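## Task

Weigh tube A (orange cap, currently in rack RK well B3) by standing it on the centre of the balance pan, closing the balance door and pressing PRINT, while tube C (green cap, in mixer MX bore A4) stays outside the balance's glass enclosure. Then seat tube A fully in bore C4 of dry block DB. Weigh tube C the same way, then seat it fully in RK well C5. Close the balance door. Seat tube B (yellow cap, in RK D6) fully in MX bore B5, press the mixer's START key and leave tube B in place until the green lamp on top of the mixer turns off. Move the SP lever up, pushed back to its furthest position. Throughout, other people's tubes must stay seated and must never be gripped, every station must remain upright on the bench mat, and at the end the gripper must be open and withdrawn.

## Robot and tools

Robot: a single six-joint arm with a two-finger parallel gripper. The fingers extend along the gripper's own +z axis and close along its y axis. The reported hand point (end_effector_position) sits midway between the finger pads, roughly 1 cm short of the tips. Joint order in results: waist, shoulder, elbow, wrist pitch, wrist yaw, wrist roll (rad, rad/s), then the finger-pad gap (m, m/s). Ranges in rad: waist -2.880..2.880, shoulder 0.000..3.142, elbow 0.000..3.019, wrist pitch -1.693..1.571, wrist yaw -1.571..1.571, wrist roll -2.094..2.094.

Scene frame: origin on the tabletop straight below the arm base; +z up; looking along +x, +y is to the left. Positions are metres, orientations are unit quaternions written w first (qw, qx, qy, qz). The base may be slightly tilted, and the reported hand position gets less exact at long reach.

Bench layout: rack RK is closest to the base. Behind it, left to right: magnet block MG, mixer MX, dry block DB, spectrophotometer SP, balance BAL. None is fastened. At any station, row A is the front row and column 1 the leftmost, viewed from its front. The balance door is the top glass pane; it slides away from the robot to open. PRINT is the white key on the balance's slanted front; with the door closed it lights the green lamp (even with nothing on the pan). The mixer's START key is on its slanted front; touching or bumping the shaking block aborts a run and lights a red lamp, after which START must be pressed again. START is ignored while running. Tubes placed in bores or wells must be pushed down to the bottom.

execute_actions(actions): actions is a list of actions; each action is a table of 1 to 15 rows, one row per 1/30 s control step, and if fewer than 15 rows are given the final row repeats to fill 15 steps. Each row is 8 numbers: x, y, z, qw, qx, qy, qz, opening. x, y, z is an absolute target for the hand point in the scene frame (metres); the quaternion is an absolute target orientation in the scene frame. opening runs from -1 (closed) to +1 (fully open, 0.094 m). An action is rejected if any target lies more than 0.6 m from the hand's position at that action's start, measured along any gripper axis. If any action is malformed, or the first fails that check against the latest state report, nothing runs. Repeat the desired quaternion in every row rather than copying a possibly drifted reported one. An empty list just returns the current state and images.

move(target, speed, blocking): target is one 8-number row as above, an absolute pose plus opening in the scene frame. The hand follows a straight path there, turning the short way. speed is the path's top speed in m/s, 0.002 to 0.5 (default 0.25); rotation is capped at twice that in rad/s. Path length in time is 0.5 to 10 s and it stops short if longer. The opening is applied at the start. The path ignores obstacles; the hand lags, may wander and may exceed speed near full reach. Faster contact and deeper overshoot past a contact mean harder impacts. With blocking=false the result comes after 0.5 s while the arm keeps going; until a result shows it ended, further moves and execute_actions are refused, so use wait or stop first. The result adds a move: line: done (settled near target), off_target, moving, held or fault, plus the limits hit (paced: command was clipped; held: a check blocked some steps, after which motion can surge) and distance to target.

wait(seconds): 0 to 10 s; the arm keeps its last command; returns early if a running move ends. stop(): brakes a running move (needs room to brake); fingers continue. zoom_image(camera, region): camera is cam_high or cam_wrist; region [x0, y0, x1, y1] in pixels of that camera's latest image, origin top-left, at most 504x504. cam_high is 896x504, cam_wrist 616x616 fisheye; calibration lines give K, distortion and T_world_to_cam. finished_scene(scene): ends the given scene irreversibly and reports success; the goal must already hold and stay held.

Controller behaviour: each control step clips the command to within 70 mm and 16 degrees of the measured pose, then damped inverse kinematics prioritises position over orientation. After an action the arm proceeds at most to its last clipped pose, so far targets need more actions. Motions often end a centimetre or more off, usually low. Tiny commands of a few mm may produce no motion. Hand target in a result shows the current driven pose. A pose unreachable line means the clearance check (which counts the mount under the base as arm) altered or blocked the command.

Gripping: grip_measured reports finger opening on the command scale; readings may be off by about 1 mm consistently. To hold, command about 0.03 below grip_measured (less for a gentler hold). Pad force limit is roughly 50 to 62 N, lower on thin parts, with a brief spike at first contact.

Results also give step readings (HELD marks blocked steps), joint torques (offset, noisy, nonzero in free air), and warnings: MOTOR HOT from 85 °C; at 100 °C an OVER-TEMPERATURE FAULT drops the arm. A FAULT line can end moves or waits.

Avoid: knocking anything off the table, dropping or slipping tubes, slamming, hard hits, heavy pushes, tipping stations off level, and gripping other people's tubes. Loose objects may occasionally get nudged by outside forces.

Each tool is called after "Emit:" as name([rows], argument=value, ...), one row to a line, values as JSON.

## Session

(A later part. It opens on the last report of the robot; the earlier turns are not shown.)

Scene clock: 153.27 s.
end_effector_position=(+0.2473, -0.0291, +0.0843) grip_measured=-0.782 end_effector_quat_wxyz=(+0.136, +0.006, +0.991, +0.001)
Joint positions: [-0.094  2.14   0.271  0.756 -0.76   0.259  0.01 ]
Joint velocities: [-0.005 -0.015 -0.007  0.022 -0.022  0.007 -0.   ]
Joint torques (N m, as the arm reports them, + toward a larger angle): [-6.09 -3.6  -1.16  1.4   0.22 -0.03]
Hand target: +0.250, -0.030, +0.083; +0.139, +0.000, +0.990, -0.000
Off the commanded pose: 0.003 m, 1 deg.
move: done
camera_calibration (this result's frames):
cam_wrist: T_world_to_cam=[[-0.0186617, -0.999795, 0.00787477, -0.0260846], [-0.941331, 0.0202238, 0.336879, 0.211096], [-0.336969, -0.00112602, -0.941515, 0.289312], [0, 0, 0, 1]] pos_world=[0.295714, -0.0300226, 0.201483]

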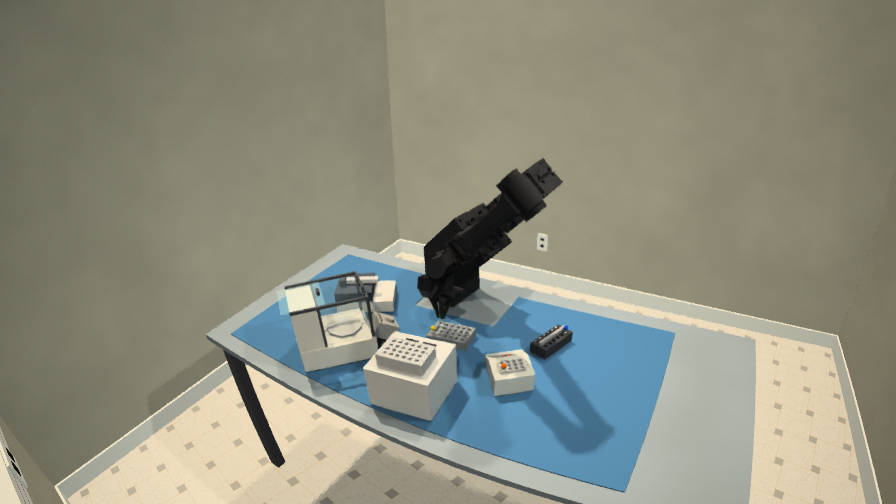

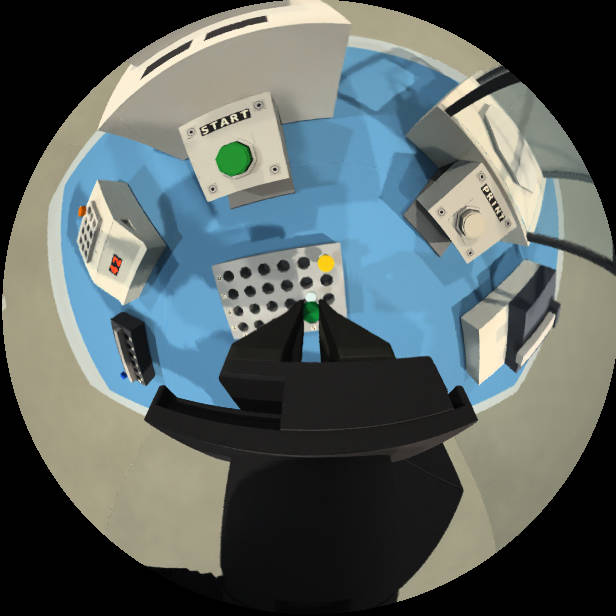

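Emit:
move(target=[0.262,-0.025,0.085,0.139,0,0.99,0,-0.805], speed=0.03)

Emit:
zoom_image(camera="cam_wrist", region=[250,230,380,340])

Scene clock: 154.33 s.
end_effector_position=(+0.2607, -0.0271, +0.0874) grip_measured=-0.782 end_effector_quat_wxyz=(+0.143, -0.000, +0.990, -0.001)
Joint positions: [-0.094  2.105  0.289  0.722 -0.756  0.259  0.01 ]
Joint velocities: [ 0.005 -0.005 -0.012 -0.027 -0.022  0.051 -0.001]
Joint torques (N m, as the arm reports them, + toward a larger angle): [-5.31 -5.3  -0.83  0.3   0.23  0.12]
Hand target: +0.262, -0.025, +0.085; +0.139, -0.000, +0.990, +0.000
Off the commanded pose: 0.003 m, 1 deg.
move: done
camera_calibration (this result's frames):
cam_wrist: T_world_to_cam=[[-0.00646901, -0.999904, 0.0122494, -0.0274435], [-0.946319, 0.0100802, 0.323077, 0.224915], [-0.32317, -0.00950181, -0.946293, 0.293313], [0, 0, 0, 1]] pos_world=[0.307453, -0.0269211, 0.205232]

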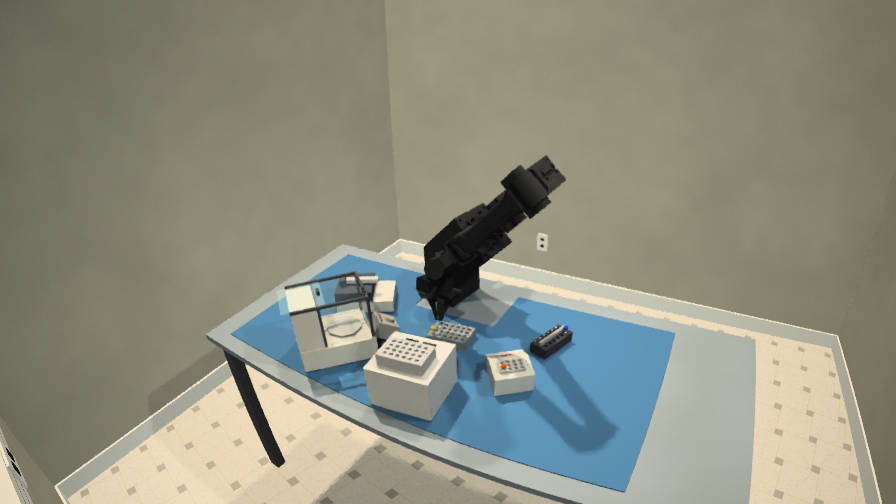

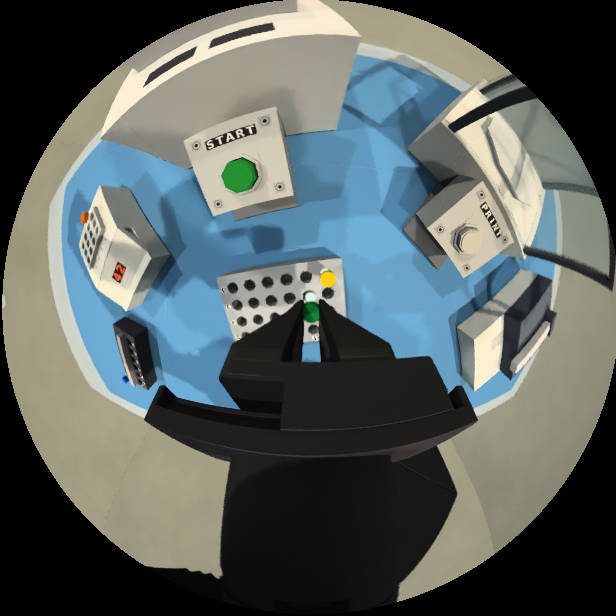

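Region (250, 230, 380, 340) of cam_wrist's 616x616 image, scaled by 3.877, with more detail than that image has; it fills the top 426 rows of this view, and the rest is white.

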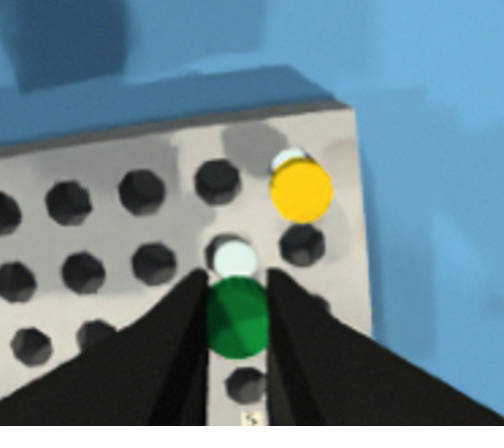

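Emit:
move(target=[0.2605,-0.0240,0.075,0.139,0,0.99,0,-0.805], speed=0.025)

Emit:
zoom_image(camera="cam_wrist", region=[250,230,380,340])

Scene clock: 155.33 s.
end_effector_position=(+0.2579, -0.0242, +0.0787) grip_measured=-0.782 end_effector_quat_wxyz=(+0.139, -0.002, +0.990, -0.001)
Joint positions: [-0.056  2.132  0.289  0.769 -0.739  0.293  0.01 ]
Joint velocities: [-0.015 -0.005  0.002  0.007 -0.095 -0.022 -0.001]
Joint torques (N m, as the arm reports them, + toward a larger angle): [-5.36 -4.33 -1.08  1.58  0.17  0.23]
Hand target: +0.260, -0.024, +0.075; +0.139, -0.000, +0.990, +0.001
Off the commanded pose: 0.005 m, 0 deg.
move: done
camera_calibration (this result's frames):
cam_wrist: T_world_to_cam=[[-0.00370681, -0.999891, 0.0142895, -0.0253204], [-0.943491, 0.00823228, 0.331296, 0.223622], [-0.331377, -0.0122539, -0.943419, 0.286034], [0, 0, 0, 1]] pos_world=[0.305677, -0.0236535, 0.196126]

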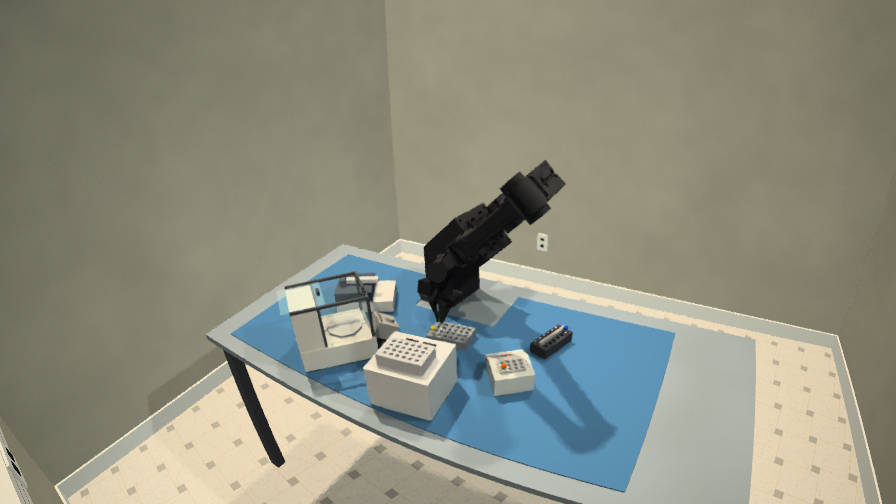

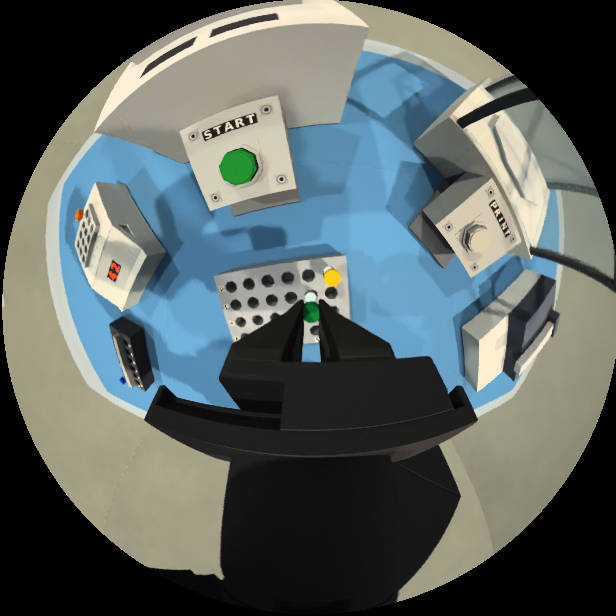

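Region (250, 230, 380, 340) of cam_wrist's 616x616 image, scaled by 3.877, with more detail than that image has; it fills the top 426 rows of this view, and the rest is white.

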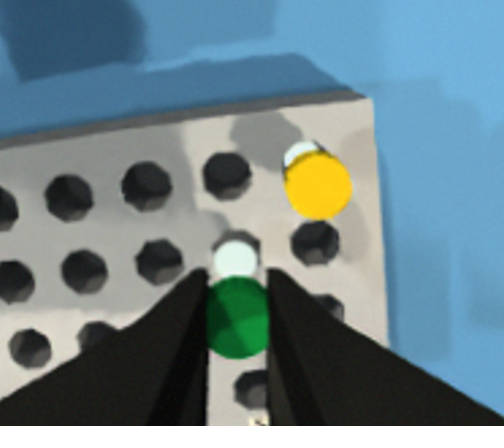

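Emit:
move(target=[0.2610,-0.0248,0.049,0.139,0,0.99,0,-0.805], speed=0.03)

Emit:
zoom_image(camera="cam_wrist", region=[250,230,380,340])

Scene clock: 156.83 s.
end_effector_position=(+0.2597, -0.0249, +0.0526) grip_measured=-0.782 end_effector_quat_wxyz=(+0.140, -0.002, +0.990, -0.001)
Joint positions: [ 0.026  2.245  0.319  0.916 -0.699  0.388  0.01 ]
Joint velocities: [-0.005  0.005  0.017 -0.007 -0.022  0.022 -0.001]
Joint torques (N m, as the arm reports them, + toward a larger angle): [-5.62 -4.58 -2.26  1.56  0.27  0.21]
Hand target: +0.261, -0.024, +0.048; +0.139, +0.000, +0.990, +0.002
Off the commanded pose: 0.004 m, 0 deg.
move: done
camera_calibration (this result's frames):
cam_wrist: T_world_to_cam=[[-0.00211571, -0.99991, 0.013282, -0.0260169], [-0.943876, 0.00638377, 0.330239, 0.234053], [-0.330294, -0.0118379, -0.943804, 0.261732], [0, 0, 0, 1]] pos_world=[0.307311, -0.0244104, 0.170075]

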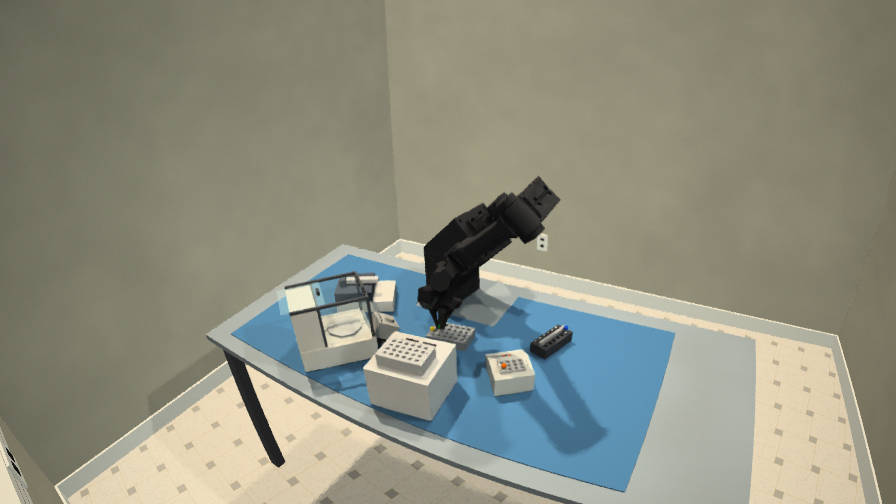

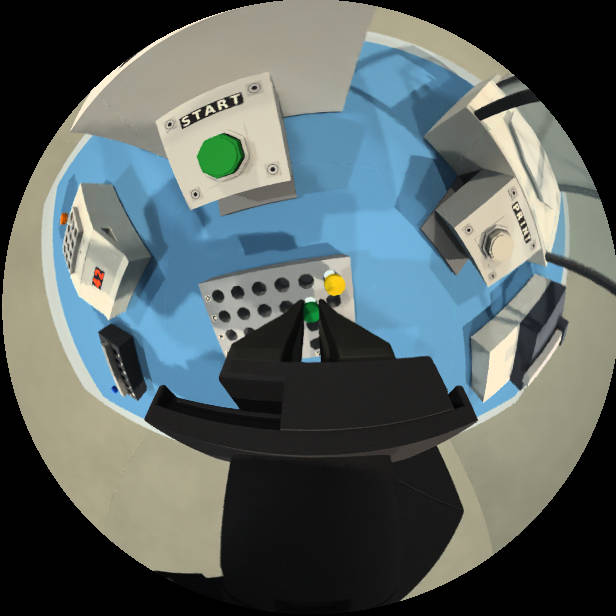

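Region (250, 230, 380, 340) of cam_wrist's 616x616 image, scaled by 3.877, with more detail than that image has; it fills the top 426 rows of this view, and the rest is white.

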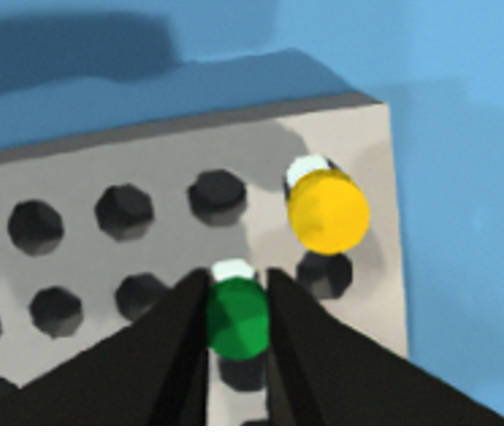

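Emit:
execute_actions([
  [[0.261,-0.0248,0.047,0.139,0,0.99,0,-0.805],[0.261,-0.0248,0.046,0.139,0,0.99,0,-0.805],[0.261,-0.0248,0.045,0.139,0,0.99,0,-0.805],[0.261,-0.0248,0.044,0.139,0,0.99,0,-0.805],[0.261,-0.0248,0.043,0.139,0,0.99,0,-0.805]],
  [[0.261,-0.0248,0.049,0.139,0,0.99,0,-0.78],[0.261,-0.0248,0.049,0.139,0,0.99,0,-0.76],[0.261,-0.0248,0.049,0.139,0,0.99,0,-0.72],[0.261,-0.0248,0.049,0.139,0,0.99,0,-0.66],[0.261,-0.0248,0.049,0.139,0,0.99,0,-0.6]],
])

Emit:
move(target=[0.253,-0.025,0.10,0.139,0,0.99,0,-0.6], speed=0.08)

Emit:
zoom_image(camera="cam_high", region=[410,300,500,360])

Scene clock: 158.27 s.
end_effector_position=(+0.2610, -0.0250, +0.0514) grip_measured=-0.603 end_effector_quat_wxyz=(+0.144, +0.002, +0.990, -0.000)
Joint positions: [ 0.03   2.256  0.32   0.939 -0.693  0.408  0.019]
Joint velocities: [-0.024 -0.015  0.002 -0.007 -0.051 -0.066 -0.001]
Joint torques (N m, as the arm reports them, + toward a larger angle): [-6.33 -5.05 -2.34  0.17  0.13 -0.02]
Hand target: +0.261, -0.025, +0.049; +0.139, +0.000, +0.990, +0.000
Off the commanded pose: 0.002 m, 1 deg.
Step readings (end_effector_position; steps 1 to 15: 1st action; 16 to 30: 2nd action):
0: (+0.2598, -0.0249, +0.0526)
1: (+0.2599, -0.0251, +0.0526)
2: (+0.2598, -0.0251, +0.0524)
4: (+0.2602, -0.0250, +0.0519)
8: (+0.2607, -0.0249, +0.0517)
15: (+0.2606, -0.0250, +0.0517)
16: (+0.2602, -0.0248, +0.0517)
17: (+0.2602, -0.0249, +0.0517)
19: (+0.2600, -0.0249, +0.0517)
23: (+0.2610, -0.0250, +0.0514)
30: end_effector_position above
camera_calibration (this result's frames):
cam_wrist: T_world_to_cam=[[-0.0100865, -0.999893, 0.0105574, -0.0238835], [-0.946503, 0.0129523, 0.322434, 0.236927], [-0.322536, -0.00674035, -0.946533, 0.259286], [0, 0, 0, 1]] pos_world=[0.30764, -0.025202, 0.169281]

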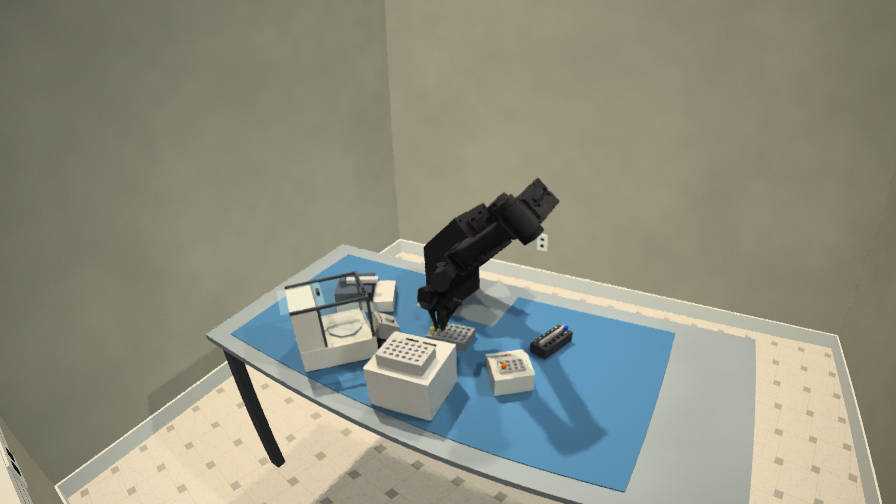

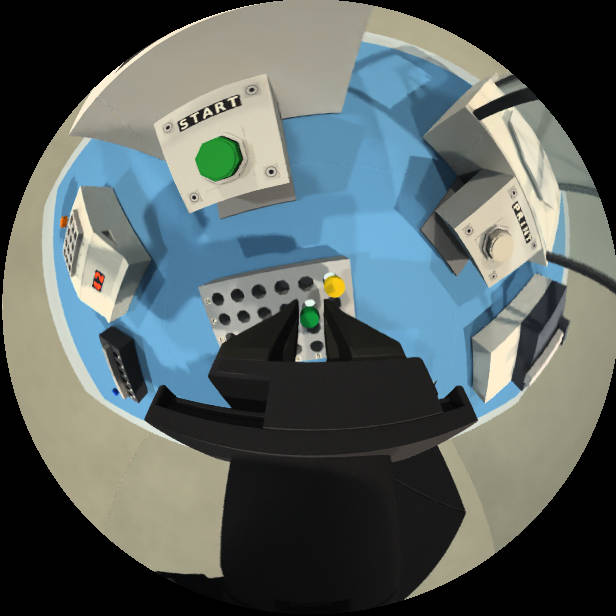

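Scene clock: 159.37 s.
end_effector_position=(+0.2579, -0.0263, +0.1001) grip_measured=-0.603 end_effector_quat_wxyz=(+0.142, +0.003, +0.990, -0.002)
Joint positions: [-0.133  2.043  0.275  0.638 -0.77   0.214  0.019]
Joint velocities: [-0.015 -0.015 -0.012 -0.027 -0.022 -0.081 -0.001]
Joint torques (N m, as the arm reports them, + toward a larger angle): [-6.65 -5.02 -1.3   0.28  0.03 -0.22]
Hand target: +0.254, -0.026, +0.101; +0.139, -0.001, +0.990, -0.003
Off the commanded pose: 0.005 m, 1 deg.
move: done
camera_calibration (this result's frames):
cam_wrist: T_world_to_cam=[[-0.0128047, -0.999828, 0.0134161, -0.0252842], [-0.945588, 0.0164703, 0.324949, 0.217965], [-0.325114, -0.00852527, -0.945636, 0.304895], [0, 0, 0, 1]] pos_world=[0.304907, -0.0262705, 0.217832]

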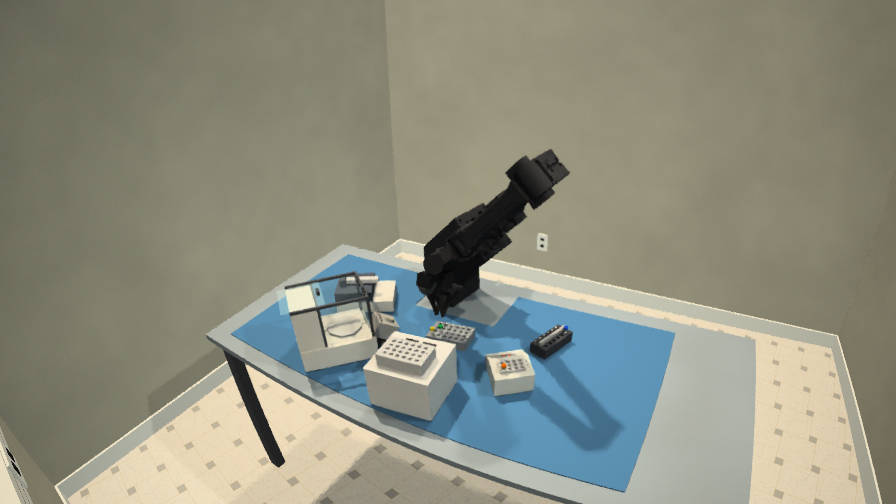

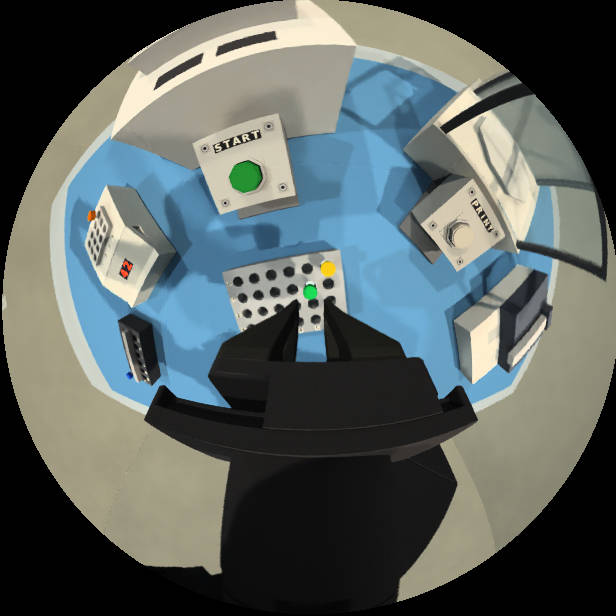

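Region (410, 300, 500, 360) of cam_high's 896x504 image, scaled by 5.600, with more detail than that image has.

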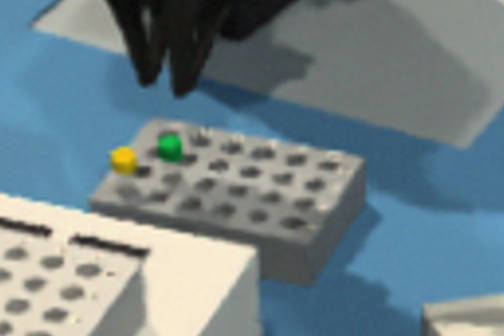

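Home. Shut the door.

Emit:
move(target=[0.31,-0.15,0.30,0.1318,0.3141,0.9388,-0.0441,0.05], speed=0.22)

Emit:
move(target=[0.495,-0.306,0.28,0.1318,0.3141,0.9388,-0.0441,0.05], speed=0.2)

Emit:
move(target=[0.481,-0.300,0.217,0.1318,0.3141,0.9388,-0.0441,0.05], speed=0.05)

Scene clock: 161.43 s.
end_effector_position=(+0.2987, -0.1483, +0.2979) grip_measured=+0.047 end_effector_quat_wxyz=(+0.128, +0.317, +0.938, -0.051)
Joint positions: [-0.78   1.796  0.71  -0.669 -0.655 -0.056  0.049]
Joint velocities: [-0.015 -0.005 -0.012  0.007 -0.007 -0.095  0.001]
Joint torques (N m, as the arm reports them, + toward a larger angle): [-7.22 -3.68  9.78  0.44  0.14  0.  ]
Hand target: +0.308, -0.154, +0.305; +0.132, +0.315, +0.938, -0.053
Off the commanded pose: 0.012 m, 1 deg.
move: off_target
camera_calibration (this result's frames):
cam_wrist: T_world_to_cam=[[-0.613376, -0.789406, 0.0246545, 0.0578175], [-0.73939, 0.584926, 0.333414, 0.214413], [-0.27762, 0.186279, -0.942458, 0.517927], [0, 0, 0, 1]] pos_world=[0.337786, -0.176253, 0.415211]

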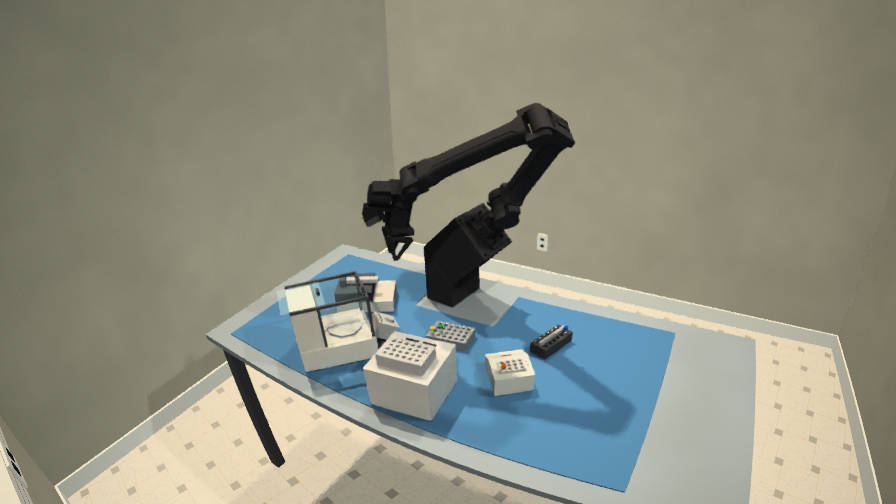

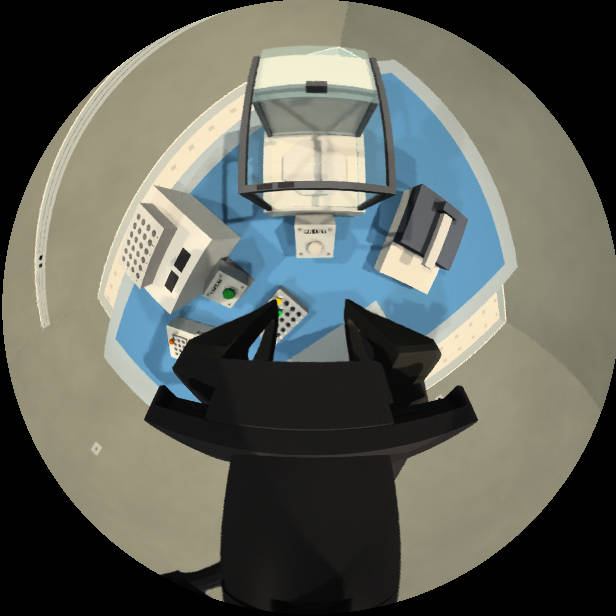

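Scene clock: 163.13 s.
end_effector_position=(+0.4813, -0.3043, +0.2812) grip_measured=+0.047 end_effector_quat_wxyz=(+0.134, +0.315, +0.939, -0.043)
Joint positions: [-0.693  2.35   1.394 -0.724 -0.685  0.057  0.049]
Joint velocities: [-0.005  0.005  0.002 -0.002  0.022 -0.007 -0.   ]
Joint torques (N m, as the arm reports them, + toward a larger angle): [-10.77 -11.93  10.53   0.19   0.     0.19]
Hand target: +0.495, -0.304, +0.279; +0.132, +0.314, +0.939, -0.043
Off the commanded pose: 0.014 m, 0 deg.
move: off_target
camera_calibration (this result's frames):
cam_wrist: T_world_to_cam=[[-0.608258, -0.793699, 0.00800049, 0.0479942], [-0.748203, 0.576698, 0.328043, 0.449499], [-0.264981, 0.193549, -0.944629, 0.578627], [0, 0, 0, 1]] pos_world=[0.518834, -0.333124, 0.398749]

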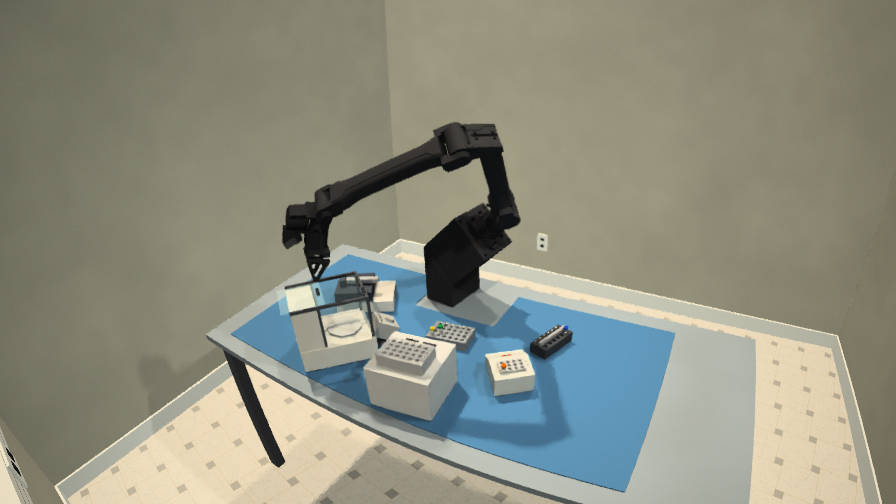

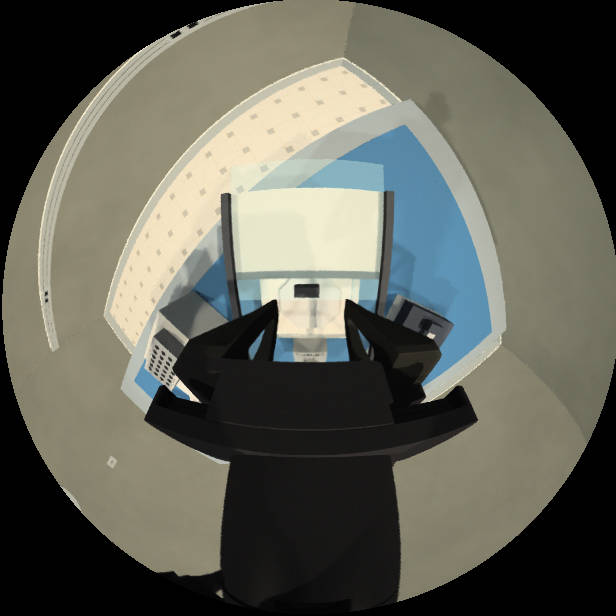

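Scene clock: 164.77 s.
end_effector_position=(+0.4851, -0.3009, +0.2324) grip_measured=+0.047 end_effector_quat_wxyz=(+0.141, +0.308, +0.940, -0.046)
Joint positions: [-0.629  2.385  1.335 -0.558 -0.689  0.137  0.049]
Joint velocities: [-0.005  0.005 -0.007  0.002  0.051 -0.022 -0.   ]
Joint torques (N m, as the arm reports them, + toward a larger angle): [-11.2  -11.22   6.21   1.43   0.01   0.15]
Hand target: +0.481, -0.300, +0.217; +0.132, +0.314, +0.939, -0.043
Off the commanded pose: 0.016 m, 1 deg.
move: off_target
camera_calibration (this result's frames):
cam_wrist: T_world_to_cam=[[-0.596706, -0.802374, 0.0117087, 0.0443468], [-0.759607, 0.569485, 0.314139, 0.473007], [-0.258725, 0.178555, -0.949305, 0.526412], [0, 0, 0, 1]] pos_world=[0.521957, -0.327781, 0.350617]

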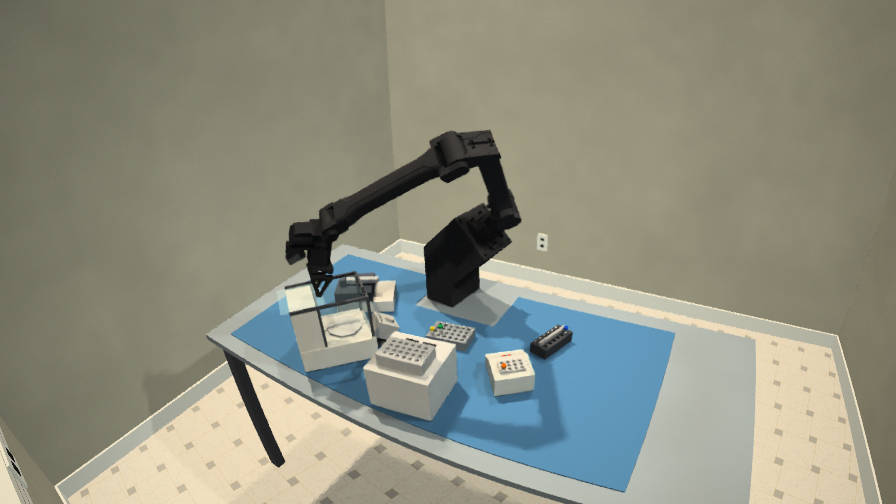

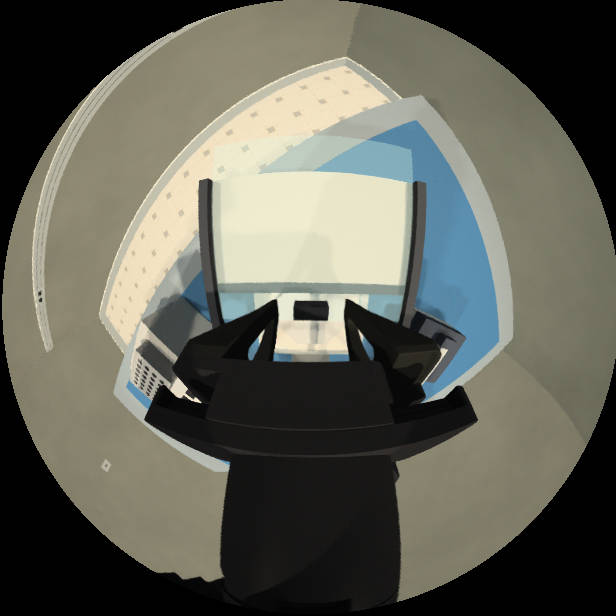

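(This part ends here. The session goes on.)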